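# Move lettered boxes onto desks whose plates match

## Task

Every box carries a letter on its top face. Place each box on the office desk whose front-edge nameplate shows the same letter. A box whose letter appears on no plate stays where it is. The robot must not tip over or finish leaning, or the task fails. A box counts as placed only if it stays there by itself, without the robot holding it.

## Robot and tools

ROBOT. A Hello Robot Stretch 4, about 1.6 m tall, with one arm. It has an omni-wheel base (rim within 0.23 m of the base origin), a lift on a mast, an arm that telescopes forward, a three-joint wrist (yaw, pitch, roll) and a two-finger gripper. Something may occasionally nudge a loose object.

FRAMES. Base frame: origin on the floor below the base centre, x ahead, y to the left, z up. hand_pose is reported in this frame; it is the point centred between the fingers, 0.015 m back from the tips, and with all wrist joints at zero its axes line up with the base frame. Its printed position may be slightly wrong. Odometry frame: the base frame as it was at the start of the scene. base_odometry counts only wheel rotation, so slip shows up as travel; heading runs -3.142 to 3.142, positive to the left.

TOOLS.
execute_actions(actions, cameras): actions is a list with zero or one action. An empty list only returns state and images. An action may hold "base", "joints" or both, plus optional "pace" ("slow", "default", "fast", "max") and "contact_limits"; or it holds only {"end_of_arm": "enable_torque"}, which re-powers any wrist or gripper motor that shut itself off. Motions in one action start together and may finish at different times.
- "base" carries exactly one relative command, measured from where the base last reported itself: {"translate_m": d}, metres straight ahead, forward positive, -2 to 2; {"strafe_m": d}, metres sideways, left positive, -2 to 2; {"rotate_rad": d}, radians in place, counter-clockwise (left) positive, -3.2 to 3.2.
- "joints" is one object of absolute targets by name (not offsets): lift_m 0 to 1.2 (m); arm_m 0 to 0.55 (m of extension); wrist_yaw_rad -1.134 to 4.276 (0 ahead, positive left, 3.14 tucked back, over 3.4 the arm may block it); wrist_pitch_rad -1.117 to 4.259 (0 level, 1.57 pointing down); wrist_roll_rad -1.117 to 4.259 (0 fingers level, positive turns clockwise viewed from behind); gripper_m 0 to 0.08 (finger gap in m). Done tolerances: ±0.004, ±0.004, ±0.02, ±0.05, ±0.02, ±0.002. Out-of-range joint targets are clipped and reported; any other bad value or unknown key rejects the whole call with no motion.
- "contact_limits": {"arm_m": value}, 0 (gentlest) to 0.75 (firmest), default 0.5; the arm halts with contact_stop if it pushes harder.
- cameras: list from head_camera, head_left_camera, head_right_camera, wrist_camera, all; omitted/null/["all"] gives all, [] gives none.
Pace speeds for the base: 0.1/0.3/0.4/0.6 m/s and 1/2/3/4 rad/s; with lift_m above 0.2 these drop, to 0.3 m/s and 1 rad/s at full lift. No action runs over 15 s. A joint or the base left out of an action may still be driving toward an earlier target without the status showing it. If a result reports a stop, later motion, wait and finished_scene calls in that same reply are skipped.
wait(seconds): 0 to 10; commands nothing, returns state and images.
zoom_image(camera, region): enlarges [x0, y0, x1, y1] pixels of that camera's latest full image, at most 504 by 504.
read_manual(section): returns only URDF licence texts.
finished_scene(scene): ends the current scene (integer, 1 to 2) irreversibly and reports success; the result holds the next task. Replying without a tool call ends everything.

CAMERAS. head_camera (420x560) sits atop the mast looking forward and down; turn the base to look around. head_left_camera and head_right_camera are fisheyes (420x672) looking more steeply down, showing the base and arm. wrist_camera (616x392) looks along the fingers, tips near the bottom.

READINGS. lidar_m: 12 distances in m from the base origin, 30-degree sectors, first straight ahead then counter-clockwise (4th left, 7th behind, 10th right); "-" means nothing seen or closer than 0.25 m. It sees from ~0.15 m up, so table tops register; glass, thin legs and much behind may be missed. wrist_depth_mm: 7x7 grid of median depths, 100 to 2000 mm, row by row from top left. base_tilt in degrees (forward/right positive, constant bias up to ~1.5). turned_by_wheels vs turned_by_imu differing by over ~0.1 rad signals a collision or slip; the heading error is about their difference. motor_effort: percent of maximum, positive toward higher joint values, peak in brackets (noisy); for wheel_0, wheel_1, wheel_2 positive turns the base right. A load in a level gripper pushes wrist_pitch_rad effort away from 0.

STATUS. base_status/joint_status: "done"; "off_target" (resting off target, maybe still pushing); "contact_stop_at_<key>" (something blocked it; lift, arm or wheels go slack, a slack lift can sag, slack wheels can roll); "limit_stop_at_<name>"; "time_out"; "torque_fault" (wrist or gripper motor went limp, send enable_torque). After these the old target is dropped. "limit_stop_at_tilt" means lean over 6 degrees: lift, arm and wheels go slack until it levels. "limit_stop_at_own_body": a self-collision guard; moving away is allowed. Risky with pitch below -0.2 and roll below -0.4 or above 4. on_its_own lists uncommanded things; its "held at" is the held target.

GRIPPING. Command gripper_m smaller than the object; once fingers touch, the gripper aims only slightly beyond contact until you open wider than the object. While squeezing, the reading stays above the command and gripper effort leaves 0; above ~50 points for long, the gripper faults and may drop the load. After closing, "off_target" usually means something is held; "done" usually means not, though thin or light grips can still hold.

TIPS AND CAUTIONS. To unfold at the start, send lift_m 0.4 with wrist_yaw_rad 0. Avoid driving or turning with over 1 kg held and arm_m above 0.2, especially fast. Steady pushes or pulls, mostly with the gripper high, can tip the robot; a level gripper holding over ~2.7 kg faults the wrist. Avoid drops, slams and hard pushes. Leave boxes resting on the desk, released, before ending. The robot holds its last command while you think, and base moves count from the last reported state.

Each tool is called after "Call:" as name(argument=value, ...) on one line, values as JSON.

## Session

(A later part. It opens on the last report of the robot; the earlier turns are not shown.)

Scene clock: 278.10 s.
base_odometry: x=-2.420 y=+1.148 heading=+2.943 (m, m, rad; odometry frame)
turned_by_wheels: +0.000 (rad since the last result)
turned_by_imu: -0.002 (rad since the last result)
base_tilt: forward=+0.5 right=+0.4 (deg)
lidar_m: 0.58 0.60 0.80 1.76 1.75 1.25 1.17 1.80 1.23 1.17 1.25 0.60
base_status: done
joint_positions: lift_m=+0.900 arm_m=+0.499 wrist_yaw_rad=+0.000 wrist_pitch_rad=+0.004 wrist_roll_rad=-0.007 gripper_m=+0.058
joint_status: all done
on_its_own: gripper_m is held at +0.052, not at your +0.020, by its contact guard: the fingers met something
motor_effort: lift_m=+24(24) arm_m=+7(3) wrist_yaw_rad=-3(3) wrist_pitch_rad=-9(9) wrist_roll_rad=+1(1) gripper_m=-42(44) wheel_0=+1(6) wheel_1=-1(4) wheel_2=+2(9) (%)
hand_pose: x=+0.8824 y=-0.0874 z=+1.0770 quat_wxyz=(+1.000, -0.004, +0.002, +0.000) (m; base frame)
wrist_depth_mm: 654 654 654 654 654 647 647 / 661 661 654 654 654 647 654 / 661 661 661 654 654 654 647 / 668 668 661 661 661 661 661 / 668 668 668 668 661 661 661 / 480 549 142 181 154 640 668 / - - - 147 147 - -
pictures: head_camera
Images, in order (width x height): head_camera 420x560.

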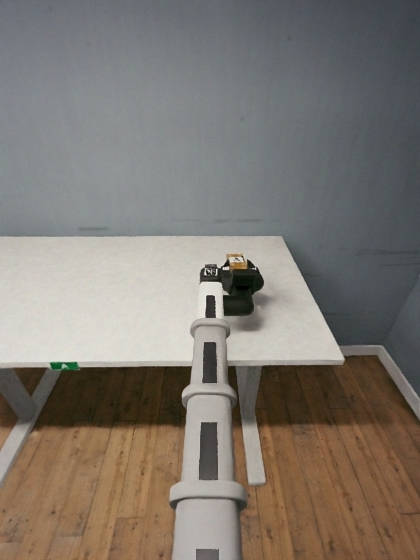

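Well over the desk top. Lower and release.

Call:
execute_actions(actions=[{"joints":{"lift_m":0.83},"pace":"slow"}], cameras=[])

Call:
execute_actions(actions=[{"joints":{"gripper_m":0.08}}], cameras=[])

Call:
execute_actions(actions=[{"joints":{"arm_m":0}}], cameras=["wrist_camera"])

Scene clock: 281.87 s.
base_odometry: x=-2.420 y=+1.148 heading=+2.943 (m, m, rad; odometry frame)
turned_by_wheels: +0.000 (rad since the last result)
turned_by_imu: -0.001 (rad since the last result)
base_tilt: forward=+0.4 right=+0.3 (deg)
lidar_m: 0.57 0.60 0.82 1.75 1.77 1.25 1.16 1.79 1.24 1.17 1.26 0.61
base_status: not commanded
joint_positions: lift_m=+0.830 arm_m=+0.499 wrist_yaw_rad=+0.000 wrist_pitch_rad=+0.003 wrist_roll_rad=-0.007 gripper_m=+0.058
joint_status: all done
on_its_own: gripper_m is held at +0.052, not at your +0.020, by its contact guard: the fingers met something
motor_effort: lift_m=+14(22) arm_m=+6(7) wrist_yaw_rad=-2(1) wrist_pitch_rad=-10(9) wrist_roll_rad=+1(1) gripper_m=-45(41) wheel_0=+1(1) wheel_1=-1(1) wheel_2=+2(2) (%)
hand_pose: x=+0.8824 y=-0.0874 z=+1.0080 quat_wxyz=(+1.000, -0.004, +0.002, +0.000) (m; base frame)
wrist_depth_mm: 661 654 654 654 647 654 647 / 661 654 654 654 654 654 654 / 661 661 654 661 661 654 654 / 668 661 668 668 661 661 661 / 525 559 591 661 668 661 661 / 296 340 142 180 154 355 353 / - - - 147 148 - -
pictures: none
No camera images: the call's "cameras" was empty. Leave "cameras" out to get every camera's image.

Scene clock: 282.80 s.
base_odometry: x=-2.420 y=+1.148 heading=+2.943 (m, m, rad; odometry frame)
turned_by_wheels: +0.000 (rad since the last result)
turned_by_imu: +0.000 (rad since the last result)
base_tilt: forward=+0.4 right=+0.3 (deg)
lidar_m: 0.57 0.60 0.81 1.75 1.74 1.25 1.17 1.80 1.24 1.16 1.25 0.60
base_status: not commanded
joint_positions: lift_m=+0.830 arm_m=+0.499 wrist_yaw_rad=+0.000 wrist_pitch_rad=+0.003 wrist_roll_rad=-0.007 gripper_m=+0.080
joint_status: all done
motor_effort: lift_m=+14(14) arm_m=+7(6) wrist_yaw_rad=-1(2) wrist_pitch_rad=-10(9) wrist_roll_rad=+1(1) gripper_m=+1(40) wheel_0=+1(1) wheel_1=-1(1) wheel_2=+2(2) (%)
hand_pose: x=+0.8824 y=-0.0874 z=+1.0080 quat_wxyz=(+1.000, -0.004, +0.002, +0.000) (m; base frame)
wrist_depth_mm: 661 654 661 661 654 654 647 / 661 668 661 654 654 661 654 / 661 661 661 661 661 654 654 / 661 668 668 661 661 661 661 / 521 559 591 668 661 661 661 / 320 336 149 180 201 240 373 / - - 145 147 148 - -
pictures: none
No camera images: the call's "cameras" was empty. Leave "cameras" out to get every camera's image.

Scene clock: 285.33 s.
base_odometry: x=-2.420 y=+1.148 heading=+2.943 (m, m, rad; odometry frame)
turned_by_wheels: +0.000 (rad since the last result)
turned_by_imu: -0.001 (rad since the last result)
base_tilt: forward=+0.5 right=+0.4 (deg)
lidar_m: 0.57 0.59 0.81 1.74 1.72 1.24 1.17 1.80 1.24 1.17 1.26 0.61
base_status: not commanded
joint_positions: lift_m=+0.830 arm_m=+0.001 wrist_yaw_rad=+0.000 wrist_pitch_rad=+0.003 wrist_roll_rad=-0.007 gripper_m=+0.080
joint_status: all done
motor_effort: lift_m=+14(14) arm_m=-7(9) wrist_yaw_rad=-1(2) wrist_pitch_rad=-7(9) wrist_roll_rad=+1(1) gripper_m=+0(2) wheel_0=+1(1) wheel_1=-1(1) wheel_2=+2(2) (%)
hand_pose: x=+0.3848 y=-0.0874 z=+1.0080 quat_wxyz=(+1.000, -0.004, +0.001, +0.000) (m; base frame)
wrist_depth_mm: 1160 1138 1138 1138 1138 1138 1138 / 1138 1138 1160 1138 1138 1160 1160 / 1182 1160 1160 1138 1160 1138 1160 / 1138 1160 1160 1160 1138 1160 1138 / 539 569 609 640 654 1160 1160 / 362 357 149 375 355 249 379 / - - 654 1160 691 - -
pictures: wrist_camera
Images, in order (width x height): wrist_camera 616x392.

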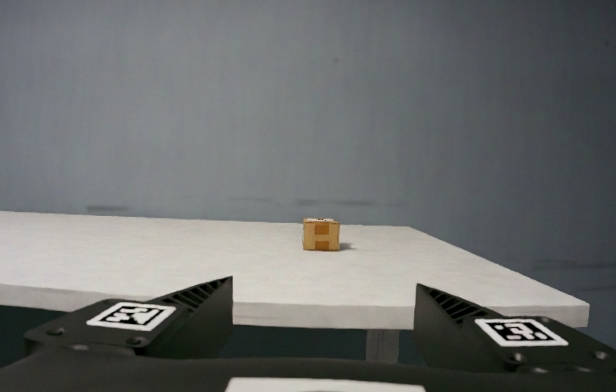

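A and T are on their desks. F was already on desk F, and I found no plate for C or X, so those stay put.

Call:
finished_scene(scene=2)

The scene is finished: the task was done.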